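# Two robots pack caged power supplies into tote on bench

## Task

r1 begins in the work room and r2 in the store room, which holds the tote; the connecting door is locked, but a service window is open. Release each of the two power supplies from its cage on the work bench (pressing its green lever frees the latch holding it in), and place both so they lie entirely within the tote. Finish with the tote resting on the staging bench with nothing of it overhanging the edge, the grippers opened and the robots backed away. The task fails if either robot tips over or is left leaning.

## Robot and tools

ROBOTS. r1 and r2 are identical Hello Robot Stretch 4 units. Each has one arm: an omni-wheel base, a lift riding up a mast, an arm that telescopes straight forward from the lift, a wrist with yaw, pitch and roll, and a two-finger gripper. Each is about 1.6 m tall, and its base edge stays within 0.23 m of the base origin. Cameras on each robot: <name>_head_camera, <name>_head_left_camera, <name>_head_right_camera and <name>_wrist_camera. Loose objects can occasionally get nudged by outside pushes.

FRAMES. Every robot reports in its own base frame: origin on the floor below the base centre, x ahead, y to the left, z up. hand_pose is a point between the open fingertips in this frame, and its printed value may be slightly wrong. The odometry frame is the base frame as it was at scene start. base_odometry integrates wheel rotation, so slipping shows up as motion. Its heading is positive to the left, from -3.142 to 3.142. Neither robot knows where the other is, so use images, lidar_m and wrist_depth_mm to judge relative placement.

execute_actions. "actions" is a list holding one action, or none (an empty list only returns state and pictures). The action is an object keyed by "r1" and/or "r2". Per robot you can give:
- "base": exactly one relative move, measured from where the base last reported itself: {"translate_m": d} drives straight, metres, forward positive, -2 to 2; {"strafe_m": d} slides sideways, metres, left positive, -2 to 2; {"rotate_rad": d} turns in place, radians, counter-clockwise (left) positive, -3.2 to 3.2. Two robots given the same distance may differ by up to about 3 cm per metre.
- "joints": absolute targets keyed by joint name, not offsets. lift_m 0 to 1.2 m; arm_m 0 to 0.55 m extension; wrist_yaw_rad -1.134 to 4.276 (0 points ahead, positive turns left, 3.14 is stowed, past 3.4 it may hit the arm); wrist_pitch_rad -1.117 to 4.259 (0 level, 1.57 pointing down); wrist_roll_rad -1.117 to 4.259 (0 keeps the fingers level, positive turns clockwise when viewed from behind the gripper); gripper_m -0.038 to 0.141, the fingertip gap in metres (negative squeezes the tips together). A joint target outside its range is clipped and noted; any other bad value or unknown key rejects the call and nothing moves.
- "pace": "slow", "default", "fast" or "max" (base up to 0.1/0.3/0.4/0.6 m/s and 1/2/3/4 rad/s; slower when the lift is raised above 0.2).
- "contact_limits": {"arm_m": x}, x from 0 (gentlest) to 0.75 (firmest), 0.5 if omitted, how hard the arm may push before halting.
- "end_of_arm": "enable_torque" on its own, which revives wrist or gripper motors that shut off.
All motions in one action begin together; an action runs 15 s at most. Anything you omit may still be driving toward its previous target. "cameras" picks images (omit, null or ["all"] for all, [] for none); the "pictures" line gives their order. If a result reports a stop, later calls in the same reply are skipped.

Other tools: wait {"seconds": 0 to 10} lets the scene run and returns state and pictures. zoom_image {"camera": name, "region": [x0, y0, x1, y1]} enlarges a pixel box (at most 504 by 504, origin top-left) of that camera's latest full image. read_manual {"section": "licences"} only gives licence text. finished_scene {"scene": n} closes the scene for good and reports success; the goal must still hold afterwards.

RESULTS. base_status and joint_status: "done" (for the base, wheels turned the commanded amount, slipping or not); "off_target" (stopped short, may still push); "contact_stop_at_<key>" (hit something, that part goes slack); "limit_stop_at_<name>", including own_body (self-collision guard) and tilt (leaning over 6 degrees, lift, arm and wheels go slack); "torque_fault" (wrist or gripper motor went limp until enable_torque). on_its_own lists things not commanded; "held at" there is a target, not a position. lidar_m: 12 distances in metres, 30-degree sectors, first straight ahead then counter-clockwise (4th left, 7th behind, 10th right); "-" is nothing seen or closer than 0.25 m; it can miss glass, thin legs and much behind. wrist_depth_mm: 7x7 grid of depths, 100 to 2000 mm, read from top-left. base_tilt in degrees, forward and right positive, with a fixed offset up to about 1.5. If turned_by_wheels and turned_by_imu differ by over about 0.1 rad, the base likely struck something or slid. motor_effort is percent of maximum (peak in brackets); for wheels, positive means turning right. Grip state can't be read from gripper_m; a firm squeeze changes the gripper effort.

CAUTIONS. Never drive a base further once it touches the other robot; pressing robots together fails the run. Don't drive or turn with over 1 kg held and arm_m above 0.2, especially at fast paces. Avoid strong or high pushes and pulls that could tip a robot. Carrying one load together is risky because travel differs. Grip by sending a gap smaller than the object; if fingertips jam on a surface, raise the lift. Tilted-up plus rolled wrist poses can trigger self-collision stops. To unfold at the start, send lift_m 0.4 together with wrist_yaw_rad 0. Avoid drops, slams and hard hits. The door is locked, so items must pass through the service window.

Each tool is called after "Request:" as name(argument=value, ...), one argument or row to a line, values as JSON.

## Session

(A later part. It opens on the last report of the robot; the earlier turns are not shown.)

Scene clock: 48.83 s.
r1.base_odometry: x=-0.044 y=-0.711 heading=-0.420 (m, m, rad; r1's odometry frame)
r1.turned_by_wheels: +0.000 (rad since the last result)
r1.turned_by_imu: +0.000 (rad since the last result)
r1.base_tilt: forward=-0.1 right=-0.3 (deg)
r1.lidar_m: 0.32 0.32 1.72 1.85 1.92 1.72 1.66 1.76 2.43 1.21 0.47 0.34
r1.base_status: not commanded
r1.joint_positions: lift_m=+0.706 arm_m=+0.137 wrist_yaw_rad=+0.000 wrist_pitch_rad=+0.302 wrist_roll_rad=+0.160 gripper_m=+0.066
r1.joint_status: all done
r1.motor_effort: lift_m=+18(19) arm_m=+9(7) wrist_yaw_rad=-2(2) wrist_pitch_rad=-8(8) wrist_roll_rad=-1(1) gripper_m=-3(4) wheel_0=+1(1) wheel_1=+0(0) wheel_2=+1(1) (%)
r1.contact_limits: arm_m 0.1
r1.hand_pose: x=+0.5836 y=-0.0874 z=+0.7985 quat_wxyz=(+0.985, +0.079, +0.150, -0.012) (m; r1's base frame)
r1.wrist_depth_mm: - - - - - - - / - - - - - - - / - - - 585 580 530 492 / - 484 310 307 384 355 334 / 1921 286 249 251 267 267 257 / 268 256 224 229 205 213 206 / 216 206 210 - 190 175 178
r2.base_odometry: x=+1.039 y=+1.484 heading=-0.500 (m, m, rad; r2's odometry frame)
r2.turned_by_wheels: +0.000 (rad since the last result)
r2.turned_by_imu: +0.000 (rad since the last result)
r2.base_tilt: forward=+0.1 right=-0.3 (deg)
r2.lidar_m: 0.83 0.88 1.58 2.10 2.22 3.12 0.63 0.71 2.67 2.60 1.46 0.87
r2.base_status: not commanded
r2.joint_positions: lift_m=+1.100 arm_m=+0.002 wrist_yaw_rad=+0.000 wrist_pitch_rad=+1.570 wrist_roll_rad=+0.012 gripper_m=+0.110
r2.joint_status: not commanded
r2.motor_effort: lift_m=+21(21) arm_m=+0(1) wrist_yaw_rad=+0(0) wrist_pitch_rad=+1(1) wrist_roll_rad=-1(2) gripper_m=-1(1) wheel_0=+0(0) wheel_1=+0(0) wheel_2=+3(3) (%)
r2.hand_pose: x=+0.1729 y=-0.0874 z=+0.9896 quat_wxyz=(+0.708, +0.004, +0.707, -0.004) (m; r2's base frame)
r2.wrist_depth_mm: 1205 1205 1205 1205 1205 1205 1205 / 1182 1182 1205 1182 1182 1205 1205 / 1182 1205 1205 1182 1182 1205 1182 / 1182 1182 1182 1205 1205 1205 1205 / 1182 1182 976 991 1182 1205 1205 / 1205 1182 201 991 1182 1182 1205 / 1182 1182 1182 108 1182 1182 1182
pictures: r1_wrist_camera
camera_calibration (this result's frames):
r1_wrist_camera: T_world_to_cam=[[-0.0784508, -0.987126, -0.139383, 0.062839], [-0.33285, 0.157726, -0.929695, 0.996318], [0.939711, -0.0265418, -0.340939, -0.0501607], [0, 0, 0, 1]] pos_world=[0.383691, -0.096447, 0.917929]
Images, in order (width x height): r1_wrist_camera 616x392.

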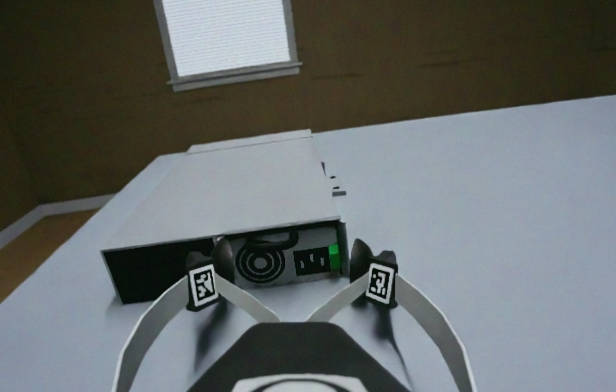

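Request:
execute_actions(
  actions=[
    {"r1":{"joints":{"gripper_m":0.052,"arm_m":0.148},"contact_limits":{"arm_m":0.1},"pace":"slow"}},
  ],
  cameras=["r1_wrist_camera"],
)

Request:
zoom_image(
  camera="r1_wrist_camera",
  region=[190, 210, 400, 330],
)

Scene clock: 49.90 s.
r1.base_odometry: x=-0.044 y=-0.711 heading=-0.420 (m, m, rad; r1's odometry frame)
r1.turned_by_wheels: +0.000 (rad since the last result)
r1.turned_by_imu: +0.000 (rad since the last result)
r1.base_tilt: forward=-0.1 right=-0.4 (deg)
r1.lidar_m: 0.30 0.33 1.72 1.87 1.90 1.73 1.66 1.75 2.42 1.23 0.45 0.34
r1.base_status: not commanded
r1.joint_positions: lift_m=+0.706 arm_m=+0.146 wrist_yaw_rad=-0.001 wrist_pitch_rad=+0.303 wrist_roll_rad=+0.160 gripper_m=+0.052
r1.joint_status: all done
r1.motor_effort: lift_m=+18(18) arm_m=+13(12) wrist_yaw_rad=+0(1) wrist_pitch_rad=-10(11) wrist_roll_rad=-1(1) gripper_m=-5(4) wheel_0=+1(1) wheel_1=+0(0) wheel_2=-1(1) (%)
r1.contact_limits: arm_m 0.1
r1.hand_pose: x=+0.5919 y=-0.0876 z=+0.7982 quat_wxyz=(+0.985, +0.079, +0.151, -0.012) (m; r1's base frame)
r1.wrist_depth_mm: - - - - - - - / - - - - - - - / - - - 569 580 521 488 / - 480 309 297 382 353 334 / 1160 279 241 242 278 266 256 / 268 246 224 231 204 214 206 / 216 204 209 - 189 176 177
r2.base_odometry: x=+1.039 y=+1.484 heading=-0.500 (m, m, rad; r2's odometry frame)
r2.turned_by_wheels: +0.000 (rad since the last result)
r2.turned_by_imu: +0.000 (rad since the last result)
r2.base_tilt: forward=+0.1 right=-0.2 (deg)
r2.lidar_m: 0.83 0.86 1.58 2.10 2.23 3.09 0.64 0.67 2.67 2.61 1.45 0.86
r2.base_status: not commanded
r2.joint_positions: lift_m=+1.100 arm_m=+0.002 wrist_yaw_rad=+0.000 wrist_pitch_rad=+1.570 wrist_roll_rad=+0.012 gripper_m=+0.110
r2.joint_status: not commanded
r2.motor_effort: lift_m=+20(20) arm_m=+0(0) wrist_yaw_rad=+0(0) wrist_pitch_rad=+1(1) wrist_roll_rad=+1(2) gripper_m=-1(1) wheel_0=+0(0) wheel_1=+0(0) wheel_2=+3(3) (%)
r2.hand_pose: x=+0.1729 y=-0.0874 z=+0.9896 quat_wxyz=(+0.708, +0.004, +0.707, -0.004) (m; r2's base frame)
r2.wrist_depth_mm: 1205 1205 1182 1205 1205 1205 1205 / 1205 1182 1205 1205 1205 1182 1205 / 1182 1205 1182 1182 1205 1182 1205 / 1182 1205 1182 1205 1205 1205 1182 / 1182 1205 991 991 1205 1182 1182 / 1182 1182 201 991 1205 1182 1205 / 1182 1182 1182 108 1182 1205 1205
pictures: r1_wrist_camera
camera_calibration (this result's frames):
r1_wrist_camera: T_world_to_cam=[[-0.0794245, -0.98706, -0.139301, 0.0637351], [-0.333663, 0.158006, -0.929356, 0.999075], [0.939341, -0.0273339, -0.341895, -0.0571004], [0, 0, 0, 1]] pos_world=[0.392053, -0.0965106, 0.917852]
Images, in order (width x height): r1_wrist_camera 616x392.

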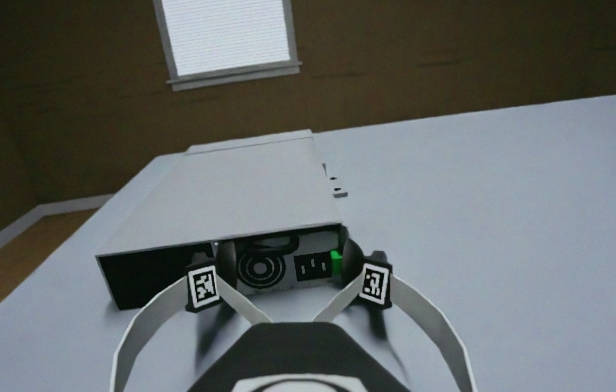

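Region (190, 210, 400, 330) of r1_wrist_camera's 616x392 image, scaled by 2.400; it fills the top 288 rows of this view, and the rest is white.

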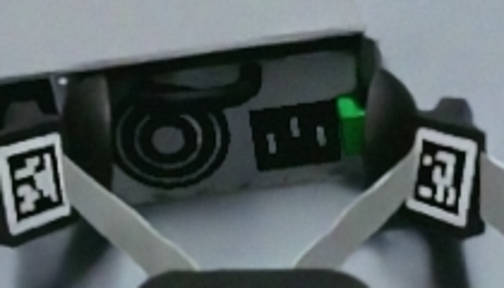

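Request:
execute_actions(
  actions=[
    {"r1":{"joints":{"gripper_m":0.025,"arm_m":0.152},"contact_limits":{"arm_m":0.2},"pace":"slow"}},
  ],
  cameras=["r1_wrist_camera"],
)

Request:
zoom_image(
  camera="r1_wrist_camera",
  region=[190, 210, 400, 330],
)

Scene clock: 51.40 s.
r1.base_odometry: x=-0.044 y=-0.711 heading=-0.420 (m, m, rad; r1's odometry frame)
r1.turned_by_wheels: +0.000 (rad since the last result)
r1.turned_by_imu: +0.000 (rad since the last result)
r1.base_tilt: forward=-0.1 right=-0.4 (deg)
r1.lidar_m: 0.31 0.33 1.71 1.86 1.92 1.72 1.67 1.73 2.41 1.22 0.44 0.33
r1.base_status: not commanded
r1.joint_positions: lift_m=+0.706 arm_m=+0.150 wrist_yaw_rad=-0.006 wrist_pitch_rad=+0.307 wrist_roll_rad=+0.159 gripper_m=+0.025
r1.joint_status: all done
r1.on_its_own: wrist_yaw_rad is at rest, and its effort (+15) is outside its rest range (-13 to +13)
r1.motor_effort: lift_m=+18(18) arm_m=+12(16) wrist_yaw_rad=+15(15) wrist_pitch_rad=-20(19) wrist_roll_rad=+1(2) gripper_m=-18(21) wheel_0=+1(2) wheel_1=+1(1) wheel_2=-5(5) (%)
r1.contact_limits: arm_m 0.2
r1.hand_pose: x=+0.5953 y=-0.0891 z=+0.7974 quat_wxyz=(+0.985, +0.079, +0.152, -0.015) (m; r1's base frame)
r1.wrist_depth_mm: - - - - - - - / - - - - - - - / - - 500 564 564 512 480 / - 442 301 300 373 347 329 / 1138 262 237 239 276 264 253 / 263 242 193 230 193 209 204 / 212 203 206 - 188 175 176
r2.base_odometry: x=+1.039 y=+1.484 heading=-0.500 (m, m, rad; r2's odometry frame)
r2.turned_by_wheels: +0.000 (rad since the last result)
r2.turned_by_imu: +0.000 (rad since the last result)
r2.base_tilt: forward=+0.1 right=-0.2 (deg)
r2.lidar_m: 0.82 0.87 1.55 2.11 2.23 3.11 0.64 0.68 2.70 2.63 1.45 0.85
r2.base_status: not commanded
r2.joint_positions: lift_m=+1.100 arm_m=+0.002 wrist_yaw_rad=+0.000 wrist_pitch_rad=+1.570 wrist_roll_rad=+0.012 gripper_m=+0.110
r2.joint_status: not commanded
r2.motor_effort: lift_m=+20(21) arm_m=-1(1) wrist_yaw_rad=+0(0) wrist_pitch_rad=+1(0) wrist_roll_rad=-2(1) gripper_m=-1(1) wheel_0=+0(0) wheel_1=+0(0) wheel_2=+3(3) (%)
r2.hand_pose: x=+0.1729 y=-0.0874 z=+0.9896 quat_wxyz=(+0.708, +0.004, +0.707, -0.004) (m; r2's base frame)
r2.wrist_depth_mm: 1205 1205 1205 1205 1182 1205 1205 / 1182 1205 1182 1205 1182 1205 1205 / 1205 1205 1182 1205 1182 1182 1182 / 1182 1205 1182 1205 1205 1205 1182 / 1182 1182 991 976 1205 1182 1205 / 1205 1182 201 976 1182 1205 1182 / 1160 1160 1182 108 1205 1205 1205
pictures: r1_wrist_camera
camera_calibration (this result's frames):
r1_wrist_camera: T_world_to_cam=[[-0.0848442, -0.9867, -0.138651, 0.0652168], [-0.335707, 0.159324, -0.928395, 1.0002], [0.938138, -0.0322229, -0.34476, -0.0580598], [0, 0, 0, 1]] pos_world=[0.395775, -0.0968776, 0.917605]
Images, in order (width x height): r1_wrist_camera 616x392.

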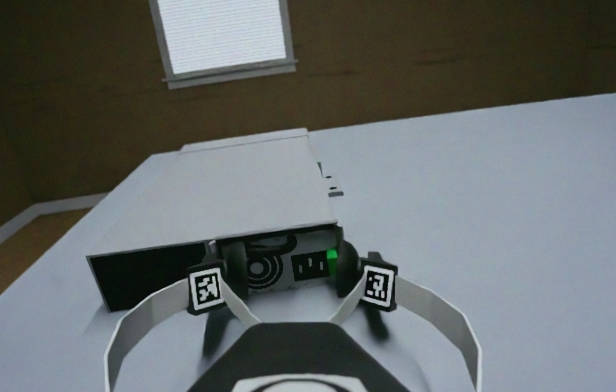

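Region (190, 210, 400, 330) of r1_wrist_camera's 616x392 image, scaled by 2.400; it fills the top 288 rows of this view, and the rest is white.

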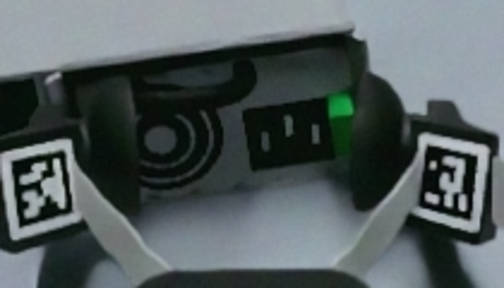

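Request:
execute_actions(
  actions=[
    {"r1":{"joints":{"arm_m":0.143},"pace":"slow"}},
  ],
  cameras=["r1_wrist_camera"],
)

Request:
zoom_image(
  camera="r1_wrist_camera",
  region=[190, 210, 400, 330],
)

Scene clock: 52.40 s.
r1.base_odometry: x=-0.044 y=-0.711 heading=-0.419 (m, m, rad; r1's odometry frame)
r1.turned_by_wheels: +0.001 (rad since the last result)
r1.turned_by_imu: +0.001 (rad since the last result)
r1.base_tilt: forward=+0.0 right=-0.3 (deg)
r1.lidar_m: 0.31 0.34 1.71 1.86 1.93 1.72 1.66 1.75 2.43 1.21 0.45 0.31
r1.base_status: not commanded
r1.joint_positions: lift_m=+0.706 arm_m=+0.145 wrist_yaw_rad=+0.005 wrist_pitch_rad=+0.304 wrist_roll_rad=+0.159 gripper_m=+0.025
r1.joint_status: all done
r1.on_its_own: wrist_yaw_rad is at rest, and its effort (-15) is outside its rest range (-13 to +13)
r1.motor_effort: lift_m=+19(19) arm_m=-10(12) wrist_yaw_rad=-15(14) wrist_pitch_rad=-13(19) wrist_roll_rad=+1(0) gripper_m=-12(20) wheel_0=+3(3) wheel_1=+0(2) wheel_2=+3(5) (%)
r1.hand_pose: x=+0.5914 y=-0.0862 z=+0.7980 quat_wxyz=(+0.985, +0.078, +0.151, -0.010) (m; r1's base frame)
r1.wrist_depth_mm: - - - - - - - / - - - - - - - / - - - 559 580 517 488 / - 484 307 291 377 349 332 / - 290 240 241 278 266 255 / 267 250 194 224 192 212 204 / 215 203 208 - 188 174 177
r2.base_odometry: x=+1.039 y=+1.484 heading=-0.500 (m, m, rad; r2's odometry frame)
r2.turned_by_wheels: +0.000 (rad since the last result)
r2.turned_by_imu: +0.000 (rad since the last result)
r2.base_tilt: forward=+0.1 right=-0.1 (deg)
r2.lidar_m: 0.82 0.88 1.57 2.09 2.21 3.11 0.64 0.69 2.68 2.62 1.44 0.87
r2.base_status: not commanded
r2.joint_positions: lift_m=+1.100 arm_m=+0.002 wrist_yaw_rad=+0.000 wrist_pitch_rad=+1.570 wrist_roll_rad=+0.012 gripper_m=+0.110
r2.joint_status: not commanded
r2.motor_effort: lift_m=+21(20) arm_m=+0(0) wrist_yaw_rad=+0(0) wrist_pitch_rad=+0(1) wrist_roll_rad=-1(1) gripper_m=-2(1) wheel_0=+0(0) wheel_1=+0(0) wheel_2=+2(3) (%)
r2.hand_pose: x=+0.1729 y=-0.0874 z=+0.9896 quat_wxyz=(+0.708, +0.004, +0.707, -0.004) (m; r2's base frame)
r2.wrist_depth_mm: 1205 1182 1205 1205 1205 1205 1205 / 1182 1182 1205 1182 1205 1205 1205 / 1205 1182 1182 1205 1205 1205 1205 / 1182 1182 1182 1182 1205 1182 1205 / 1182 1205 991 991 1205 1182 1205 / 1182 1205 201 991 1205 1205 1182 / 1205 1182 1182 108 1182 1182 1205
pictures: r1_wrist_camera
camera_calibration (this result's frames):
r1_wrist_camera: T_world_to_cam=[[-0.0741523, -0.987508, -0.139029, 0.0617468], [-0.335033, 0.155979, -0.929206, 0.998998], [0.939284, -0.0223234, -0.342414, -0.0558094], [0, 0, 0, 1]] pos_world=[0.391697, -0.0960927, 0.91775]
Images, in order (width x height): r1_wrist_camera 616x392.

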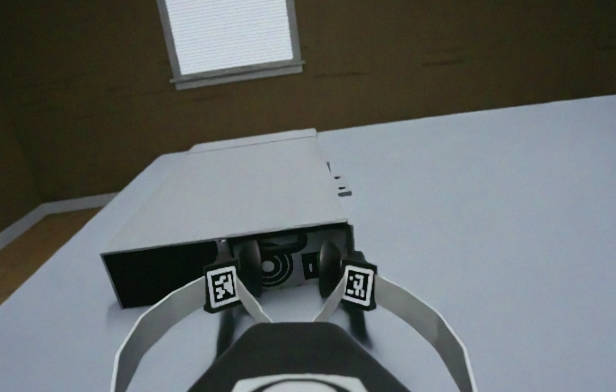

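Region (190, 210, 400, 330) of r1_wrist_camera's 616x392 image, scaled by 2.400; it fills the top 288 rows of this view, and the rest is white.

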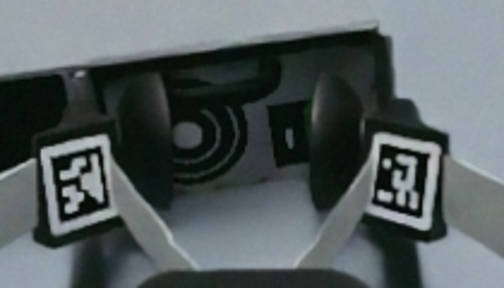

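Request:
execute_actions(
  actions=[
    {"r1":{"base":{"strafe_m":0.004},"joints":{"arm_m":0.156},"contact_limits":{"arm_m":0.2},"pace":"slow"}},
  ],
  cameras=["r1_wrist_camera"],
)

Request:
zoom_image(
  camera="r1_wrist_camera",
  region=[190, 210, 400, 330],
)

Scene clock: 53.63 s.
r1.base_odometry: x=-0.042 y=-0.707 heading=-0.419 (m, m, rad; r1's odometry frame)
r1.turned_by_wheels: +0.000 (rad since the last result)
r1.turned_by_imu: +0.000 (rad since the last result)
r1.base_tilt: forward=-0.1 right=-0.3 (deg)
r1.lidar_m: 0.29 0.33 1.72 1.87 1.88 1.73 1.66 1.75 2.45 1.22 0.46 0.32
r1.base_status: done
r1.joint_positions: lift_m=+0.706 arm_m=+0.153 wrist_yaw_rad=-0.006 wrist_pitch_rad=+0.307 wrist_roll_rad=+0.159 gripper_m=+0.025
r1.joint_status: all done
r1.on_its_own: wrist_yaw_rad is at rest, and its effort (+17) is outside its rest range (-13 to +13)
r1.motor_effort: lift_m=+19(19) arm_m=+17(15) wrist_yaw_rad=+17(16) wrist_pitch_rad=-23(22) wrist_roll_rad=+1(2) gripper_m=-9(13) wheel_0=+3(3) wheel_1=+3(4) wheel_2=-6(7) (%)
r1.contact_limits: arm_m 0.2
r1.hand_pose: x=+0.5983 y=-0.0891 z=+0.7971 quat_wxyz=(+0.985, +0.079, +0.152, -0.015) (m; r1's base frame)
r1.wrist_depth_mm: - - - - - - - / - - - - - - - / - - - 539 564 508 480 / - 449 303 285 375 347 329 / 1138 260 236 236 276 264 254 / 265 242 204 225 190 211 203 / 213 201 207 - 188 174 175
r2.base_odometry: x=+1.039 y=+1.484 heading=-0.500 (m, m, rad; r2's odometry frame)
r2.turned_by_wheels: +0.000 (rad since the last result)
r2.turned_by_imu: +0.000 (rad since the last result)
r2.base_tilt: forward=+0.2 right=-0.2 (deg)
r2.lidar_m: 0.83 0.88 1.58 2.11 2.22 3.11 0.64 0.70 2.72 2.61 1.46 0.87
r2.base_status: not commanded
r2.joint_positions: lift_m=+1.100 arm_m=+0.002 wrist_yaw_rad=+0.000 wrist_pitch_rad=+1.570 wrist_roll_rad=+0.012 gripper_m=+0.110
r2.joint_status: not commanded
r2.motor_effort: lift_m=+20(20) arm_m=+0(0) wrist_yaw_rad=+0(0) wrist_pitch_rad=+1(0) wrist_roll_rad=-3(2) gripper_m=-1(0) wheel_0=+0(0) wheel_1=+0(0) wheel_2=+3(3) (%)
r2.hand_pose: x=+0.1729 y=-0.0874 z=+0.9896 quat_wxyz=(+0.708, +0.004, +0.707, -0.004) (m; r2's base frame)
r2.wrist_depth_mm: 1205 1205 1182 1205 1205 1205 1205 / 1182 1205 1205 1205 1229 1182 1205 / 1205 1182 1205 1229 1205 1205 1182 / 1182 1182 1205 1182 1182 1205 1182 / 1182 1205 976 991 1205 1205 1182 / 1182 1182 201 991 1182 1205 1182 / 1182 1182 1182 108 1205 1182 1205
pictures: r1_wrist_camera
camera_calibration (this result's frames):
r1_wrist_camera: T_world_to_cam=[[-0.0853394, -0.986631, -0.138841, 0.0658073], [-0.336419, 0.159699, -0.928072, 1.00117], [0.937838, -0.0324925, -0.34555, -0.0602025], [0, 0, 0, 1]] pos_world=[0.39889, -0.0969153, 0.917497]
Images, in order (width x height): r1_wrist_camera 616x392.

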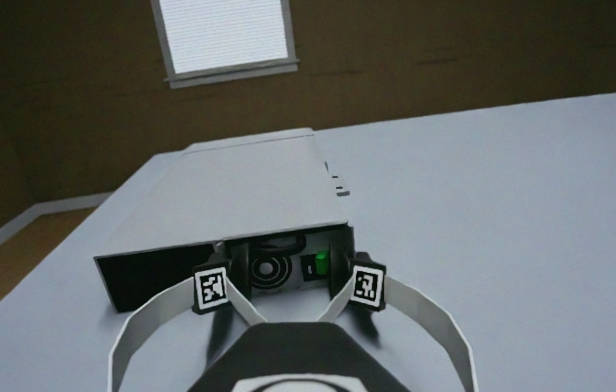

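Region (190, 210, 400, 330) of r1_wrist_camera's 616x392 image, scaled by 2.400; it fills the top 288 rows of this view, and the rest is white.

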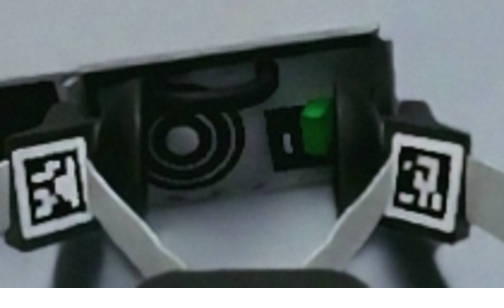

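Lever is fully pressed, pads parallel. Squeeze hard (keeping forward pressure).

Request:
execute_actions(
  actions=[
    {"r1":{"joints":{"arm_m":0.162,"gripper_m":-0.015},"contact_limits":{"arm_m":0.3},"pace":"slow"}},
  ],
  cameras=["r1_wrist_camera"],
)

Request:
zoom_image(
  camera="r1_wrist_camera",
  region=[190, 210, 400, 330],
)

Scene clock: 55.40 s.
r1.base_odometry: x=-0.042 y=-0.707 heading=-0.419 (m, m, rad; r1's odometry frame)
r1.turned_by_wheels: +0.000 (rad since the last result)
r1.turned_by_imu: +0.000 (rad since the last result)
r1.base_tilt: forward=+0.0 right=-0.4 (deg)
r1.lidar_m: 0.30 0.32 1.71 1.86 1.91 1.73 1.67 1.74 2.41 1.22 0.46 0.34
r1.base_status: not commanded
r1.joint_positions: lift_m=+0.706 arm_m=+0.160 wrist_yaw_rad=-0.004 wrist_pitch_rad=+0.310 wrist_roll_rad=+0.159 gripper_m=-0.014
r1.joint_status: all done
r1.on_its_own: wrist_pitch_rad is at rest, and its effort (-30) is outside its rest range (-23 to +23)
r1.motor_effort: lift_m=+19(19) arm_m=+13(19) wrist_yaw_rad=+9(24) wrist_pitch_rad=-30(31) wrist_roll_rad=+2(1) gripper_m=-25(24) wheel_0=+4(4) wheel_1=+3(3) wheel_2=-6(9) (%)
r1.contact_limits: arm_m 0.3
r1.hand_pose: x=+0.6050 y=-0.0885 z=+0.7963 quat_wxyz=(+0.985, +0.079, +0.154, -0.014) (m; r1's base frame)
r1.wrist_depth_mm: - - - - - - - / - - - - - - - / - - 477 488 554 504 469 / - 430 291 277 364 342 324 / 1118 250 229 229 271 258 249 / 258 168 201 224 186 204 201 / 209 198 203 - 185 173 173
r2.base_odometry: x=+1.039 y=+1.484 heading=-0.500 (m, m, rad; r2's odometry frame)
r2.turned_by_wheels: +0.000 (rad since the last result)
r2.turned_by_imu: +0.000 (rad since the last result)
r2.base_tilt: forward=+0.1 right=-0.2 (deg)
r2.lidar_m: 0.81 0.87 1.61 2.07 2.22 3.08 0.64 0.70 2.67 2.62 1.48 0.87
r2.base_status: not commanded
r2.joint_positions: lift_m=+1.100 arm_m=+0.002 wrist_yaw_rad=+0.000 wrist_pitch_rad=+1.570 wrist_roll_rad=+0.012 gripper_m=+0.110
r2.joint_status: not commanded
r2.motor_effort: lift_m=+20(21) arm_m=+0(0) wrist_yaw_rad=+0(0) wrist_pitch_rad=+1(1) wrist_roll_rad=-3(1) gripper_m=-1(1) wheel_0=+0(0) wheel_1=+0(0) wheel_2=+3(3) (%)
r2.hand_pose: x=+0.1729 y=-0.0874 z=+0.9896 quat_wxyz=(+0.708, +0.004, +0.707, -0.004) (m; r2's base frame)
r2.wrist_depth_mm: 1205 1182 1205 1205 1182 1205 1205 / 1205 1182 1205 1182 1205 1205 1205 / 1182 1205 1205 1182 1205 1205 1182 / 1205 1182 1205 1182 1205 1205 1205 / 1205 1182 991 976 1182 1205 1182 / 1182 1205 201 991 1205 1205 1182 / 1182 1182 1182 108 1182 1182 1182
pictures: r1_wrist_camera
camera_calibration (this result's frames):
r1_wrist_camera: T_world_to_cam=[[-0.0832051, -0.986911, -0.138144, 0.0650509], [-0.33945, 0.158403, -0.92719, 1.0036], [0.936937, -0.0302539, -0.348187, -0.0639227], [0, 0, 0, 1]] pos_world=[0.405974, -0.0967074, 0.917253]
Images, in order (width x height): r1_wrist_camera 616x392.

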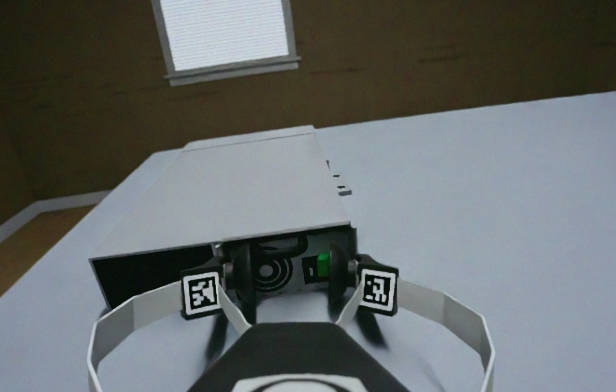

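Region (190, 210, 400, 330) of r1_wrist_camera's 616x392 image, scaled by 2.400; it fills the top 288 rows of this view, and the rest is white.

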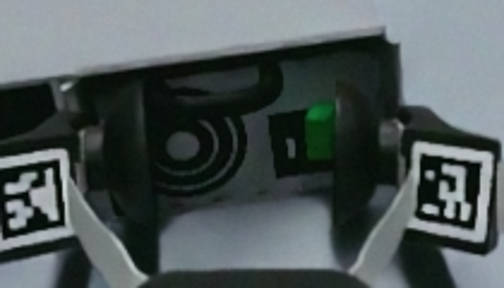

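Request:
execute_actions(
  actions=[
    {"r1":{"joints":{"arm_m":0.135,"lift_m":0.702},"pace":"slow"}},
  ],
  cameras=["r1_wrist_camera"],
)

Scene clock: 56.83 s.
r1.base_odometry: x=-0.042 y=-0.707 heading=-0.419 (m, m, rad; r1's odometry frame)
r1.turned_by_wheels: +0.000 (rad since the last result)
r1.turned_by_imu: +0.000 (rad since the last result)
r1.base_tilt: forward=-0.1 right=-0.4 (deg)
r1.lidar_m: 0.30 0.33 1.71 1.85 1.92 1.74 1.66 1.73 2.44 1.25 0.46 0.34
r1.base_status: not commanded
r1.joint_positions: lift_m=+0.702 arm_m=+0.137 wrist_yaw_rad=+0.000 wrist_pitch_rad=+0.302 wrist_roll_rad=+0.160 gripper_m=-0.015
r1.joint_status: all done
r1.motor_effort: lift_m=+20(20) arm_m=-9(15) wrist_yaw_rad=-3(22) wrist_pitch_rad=-8(30) wrist_roll_rad=+0(3) gripper_m=-13(31) wheel_0=+1(4) wheel_1=+1(3) wheel_2=+1(6) (%)
r1.hand_pose: x=+0.5830 y=-0.0874 z=+0.7943 quat_wxyz=(+0.985, +0.079, +0.150, -0.012) (m; r1's base frame)
r1.wrist_depth_mm: - - - - - - - / - - - - - - - / - - 683 512 564 517 484 / - 477 300 283 373 345 329 / 1118 287 252 236 277 260 251 / 263 251 184 191 182 208 200 / 211 197 204 - 181 171 173
r2.base_odometry: x=+1.039 y=+1.484 heading=-0.500 (m, m, rad; r2's odometry frame)
r2.turned_by_wheels: +0.000 (rad since the last result)
r2.turned_by_imu: +0.000 (rad since the last result)
r2.base_tilt: forward=+0.1 right=-0.2 (deg)
r2.lidar_m: 0.81 0.88 1.56 2.09 2.20 3.12 0.64 0.72 2.67 2.61 1.48 0.82
r2.base_status: not commanded
r2.joint_positions: lift_m=+1.100 arm_m=+0.002 wrist_yaw_rad=+0.000 wrist_pitch_rad=+1.570 wrist_roll_rad=+0.012 gripper_m=+0.110
r2.joint_status: not commanded
r2.motor_effort: lift_m=+21(21) arm_m=-1(1) wrist_yaw_rad=+0(0) wrist_pitch_rad=+1(1) wrist_roll_rad=+0(2) gripper_m=-1(0) wheel_0=+0(0) wheel_1=+0(0) wheel_2=+3(3) (%)
r2.hand_pose: x=+0.1729 y=-0.0874 z=+0.9896 quat_wxyz=(+0.708, +0.004, +0.707, -0.004) (m; r2's base frame)
r2.wrist_depth_mm: 1205 1182 1182 1182 1205 1205 1205 / 1182 1205 1205 1205 1205 1205 1205 / 1205 1205 1182 1205 1205 1182 1205 / 1182 1182 1182 1182 1182 1182 1205 / 1182 1182 991 991 1182 1182 1205 / 1182 1205 201 976 1182 1205 1205 / 1182 1182 1182 108 1182 1205 1182
pictures: r1_wrist_camera
camera_calibration (this result's frames):
r1_wrist_camera: T_world_to_cam=[[-0.0783343, -0.987138, -0.139364, 0.0621505], [-0.332784, 0.157667, -0.929729, 0.992216], [0.939744, -0.0264516, -0.340855, -0.051026], [0, 0, 0, 1]] pos_world=[0.383014, -0.0964382, 0.913761]
Images, in order (width x height): r1_wrist_camera 616x392.

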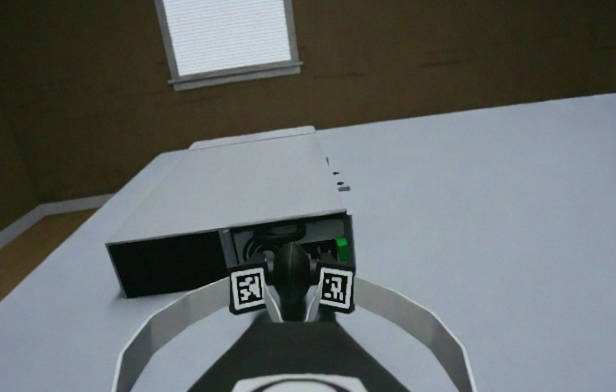

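Request:
execute_actions(
  actions=[
    {"r1":{"joints":{"arm_m":0.112,"lift_m":0.709,"gripper_m":0.074,"wrist_roll_rad":0.32},"pace":"fast"}},
  ],
  cameras=[],
)

Request:
execute_actions(
  actions=[
    {"r1":{"joints":{"arm_m":0.142},"contact_limits":{"arm_m":0.1}}},
  ],
  cameras=["r1_wrist_camera"],
)

Scene clock: 59.20 s.
r1.base_odometry: x=-0.042 y=-0.707 heading=-0.419 (m, m, rad; r1's odometry frame)
r1.turned_by_wheels: +0.000 (rad since the last result)
r1.turned_by_imu: +0.000 (rad since the last result)
r1.base_tilt: forward=-0.1 right=-0.4 (deg)
r1.lidar_m: 0.33 0.32 1.70 1.85 1.91 1.72 1.66 1.75 2.44 1.21 0.46 0.34
r1.base_status: not commanded
r1.joint_positions: lift_m=+0.709 arm_m=+0.114 wrist_yaw_rad=+0.000 wrist_pitch_rad=+0.302 wrist_roll_rad=+0.320 gripper_m=+0.074
r1.joint_status: all done
r1.motor_effort: lift_m=+22(24) arm_m=-9(9) wrist_yaw_rad=-1(3) wrist_pitch_rad=-7(9) wrist_roll_rad=+1(4) gripper_m=-1(13) wheel_0=+1(1) wheel_1=+1(1) wheel_2=+1(1) (%)
r1.hand_pose: x=+0.5599 y=-0.0874 z=+0.8012 quat_wxyz=(+0.976, +0.157, +0.149, -0.024) (m; r1's base frame)
r1.wrist_depth_mm: - - - - - - - / - - - - - 661 554 / - - - 549 504 415 366 / - - 347 310 351 304 274 / - 349 272 278 255 240 222 / 1808 289 239 232 198 197 186 / 260 234 228 - 185 166 -
r2.base_odometry: x=+1.039 y=+1.484 heading=-0.500 (m, m, rad; r2's odometry frame)
r2.turned_by_wheels: +0.000 (rad since the last result)
r2.turned_by_imu: +0.001 (rad since the last result)
r2.base_tilt: forward=+0.1 right=-0.2 (deg)
r2.lidar_m: 0.81 0.87 1.57 2.08 2.22 3.10 0.64 0.71 2.67 2.62 1.48 0.86
r2.base_status: not commanded
r2.joint_positions: lift_m=+1.100 arm_m=+0.002 wrist_yaw_rad=+0.000 wrist_pitch_rad=+1.570 wrist_roll_rad=+0.012 gripper_m=+0.110
r2.joint_status: not commanded
r2.motor_effort: lift_m=+21(21) arm_m=+0(0) wrist_yaw_rad=+0(0) wrist_pitch_rad=+1(1) wrist_roll_rad=-2(2) gripper_m=+0(2) wheel_0=+0(0) wheel_1=+0(0) wheel_2=+3(3) (%)
r2.hand_pose: x=+0.1729 y=-0.0874 z=+0.9896 quat_wxyz=(+0.708, +0.004, +0.707, -0.004) (m; r2's base frame)
r2.wrist_depth_mm: 1182 1205 1205 1205 1182 1205 1205 / 1205 1205 1205 1205 1205 1205 1205 / 1205 1182 1205 1205 1205 1205 1205 / 1182 1182 1182 1182 1205 1182 1182 / 1182 1182 991 991 1182 1205 1205 / 1182 1182 201 976 1205 1182 1205 / 1160 1182 1182 108 1182 1205 1182
pictures: none
No camera images: the call's "cameras" was empty. Leave "cameras" out to get every camera's image.

Scene clock: 60.03 s.
r1.base_odometry: x=-0.042 y=-0.707 heading=-0.419 (m, m, rad; r1's odometry frame)
r1.turned_by_wheels: +0.000 (rad since the last result)
r1.turned_by_imu: +0.000 (rad since the last result)
r1.base_tilt: forward=+0.0 right=-0.4 (deg)
r1.lidar_m: 0.30 0.33 1.72 1.85 1.93 1.73 1.67 1.73 2.43 1.19 0.46 0.33
r1.base_status: not commanded
r1.joint_positions: lift_m=+0.709 arm_m=+0.140 wrist_yaw_rad=+0.000 wrist_pitch_rad=+0.302 wrist_roll_rad=+0.320 gripper_m=+0.074
r1.joint_status: all done
r1.motor_effort: lift_m=+23(23) arm_m=+9(10) wrist_yaw_rad=-1(0) wrist_pitch_rad=-7(8) wrist_roll_rad=+2(1) gripper_m=-1(0) wheel_0=+1(1) wheel_1=+0(1) wheel_2=+1(1) (%)
r1.contact_limits: arm_m 0.1
r1.hand_pose: x=+0.5866 y=-0.0874 z=+0.8012 quat_wxyz=(+0.976, +0.157, +0.149, -0.024) (m; r1's base frame)
r1.wrist_depth_mm: - - - - - - - / - - - - - 661 559 / - - - 574 504 415 364 / - - 345 301 349 304 274 / - 320 250 250 255 240 221 / 1808 268 239 236 198 196 186 / 262 234 228 - 185 166 -
r2.base_odometry: x=+1.039 y=+1.484 heading=-0.500 (m, m, rad; r2's odometry frame)
r2.turned_by_wheels: +0.000 (rad since the last result)
r2.turned_by_imu: +0.000 (rad since the last result)
r2.base_tilt: forward=+0.1 right=-0.2 (deg)
r2.lidar_m: 0.81 0.87 1.56 2.08 2.22 3.13 0.64 0.70 2.67 2.62 1.47 0.87
r2.base_status: not commanded
r2.joint_positions: lift_m=+1.100 arm_m=+0.002 wrist_yaw_rad=+0.000 wrist_pitch_rad=+1.570 wrist_roll_rad=+0.012 gripper_m=+0.110
r2.joint_status: not commanded
r2.motor_effort: lift_m=+21(21) arm_m=-1(0) wrist_yaw_rad=+0(0) wrist_pitch_rad=+1(1) wrist_roll_rad=-1(1) gripper_m=-2(2) wheel_0=+0(0) wheel_1=+0(0) wheel_2=+3(3) (%)
r2.hand_pose: x=+0.1729 y=-0.0874 z=+0.9896 quat_wxyz=(+0.708, +0.004, +0.707, -0.004) (m; r2's base frame)
r2.wrist_depth_mm: 1182 1205 1205 1205 1205 1205 1229 / 1182 1182 1205 1182 1182 1182 1205 / 1205 1182 1182 1205 1205 1182 1182 / 1182 1205 1182 1182 1205 1205 1182 / 1205 1182 991 991 1205 1182 1182 / 1182 1182 201 991 1205 1182 1205 / 1160 1205 1182 108 1182 1205 1182
pictures: r1_wrist_camera
camera_calibration (this result's frames):
r1_wrist_camera: T_world_to_cam=[[-0.124734, -0.949583, -0.287636, 0.212623], [-0.321208, 0.312935, -0.89381, 0.977829], [0.938758, -0.0190979, -0.344048, -0.0483367], [0, 0, 0, 1]] pos_world=[0.385985, -0.105017, 0.918522]
Images, in order (width x height): r1_wrist_camera 616x392.

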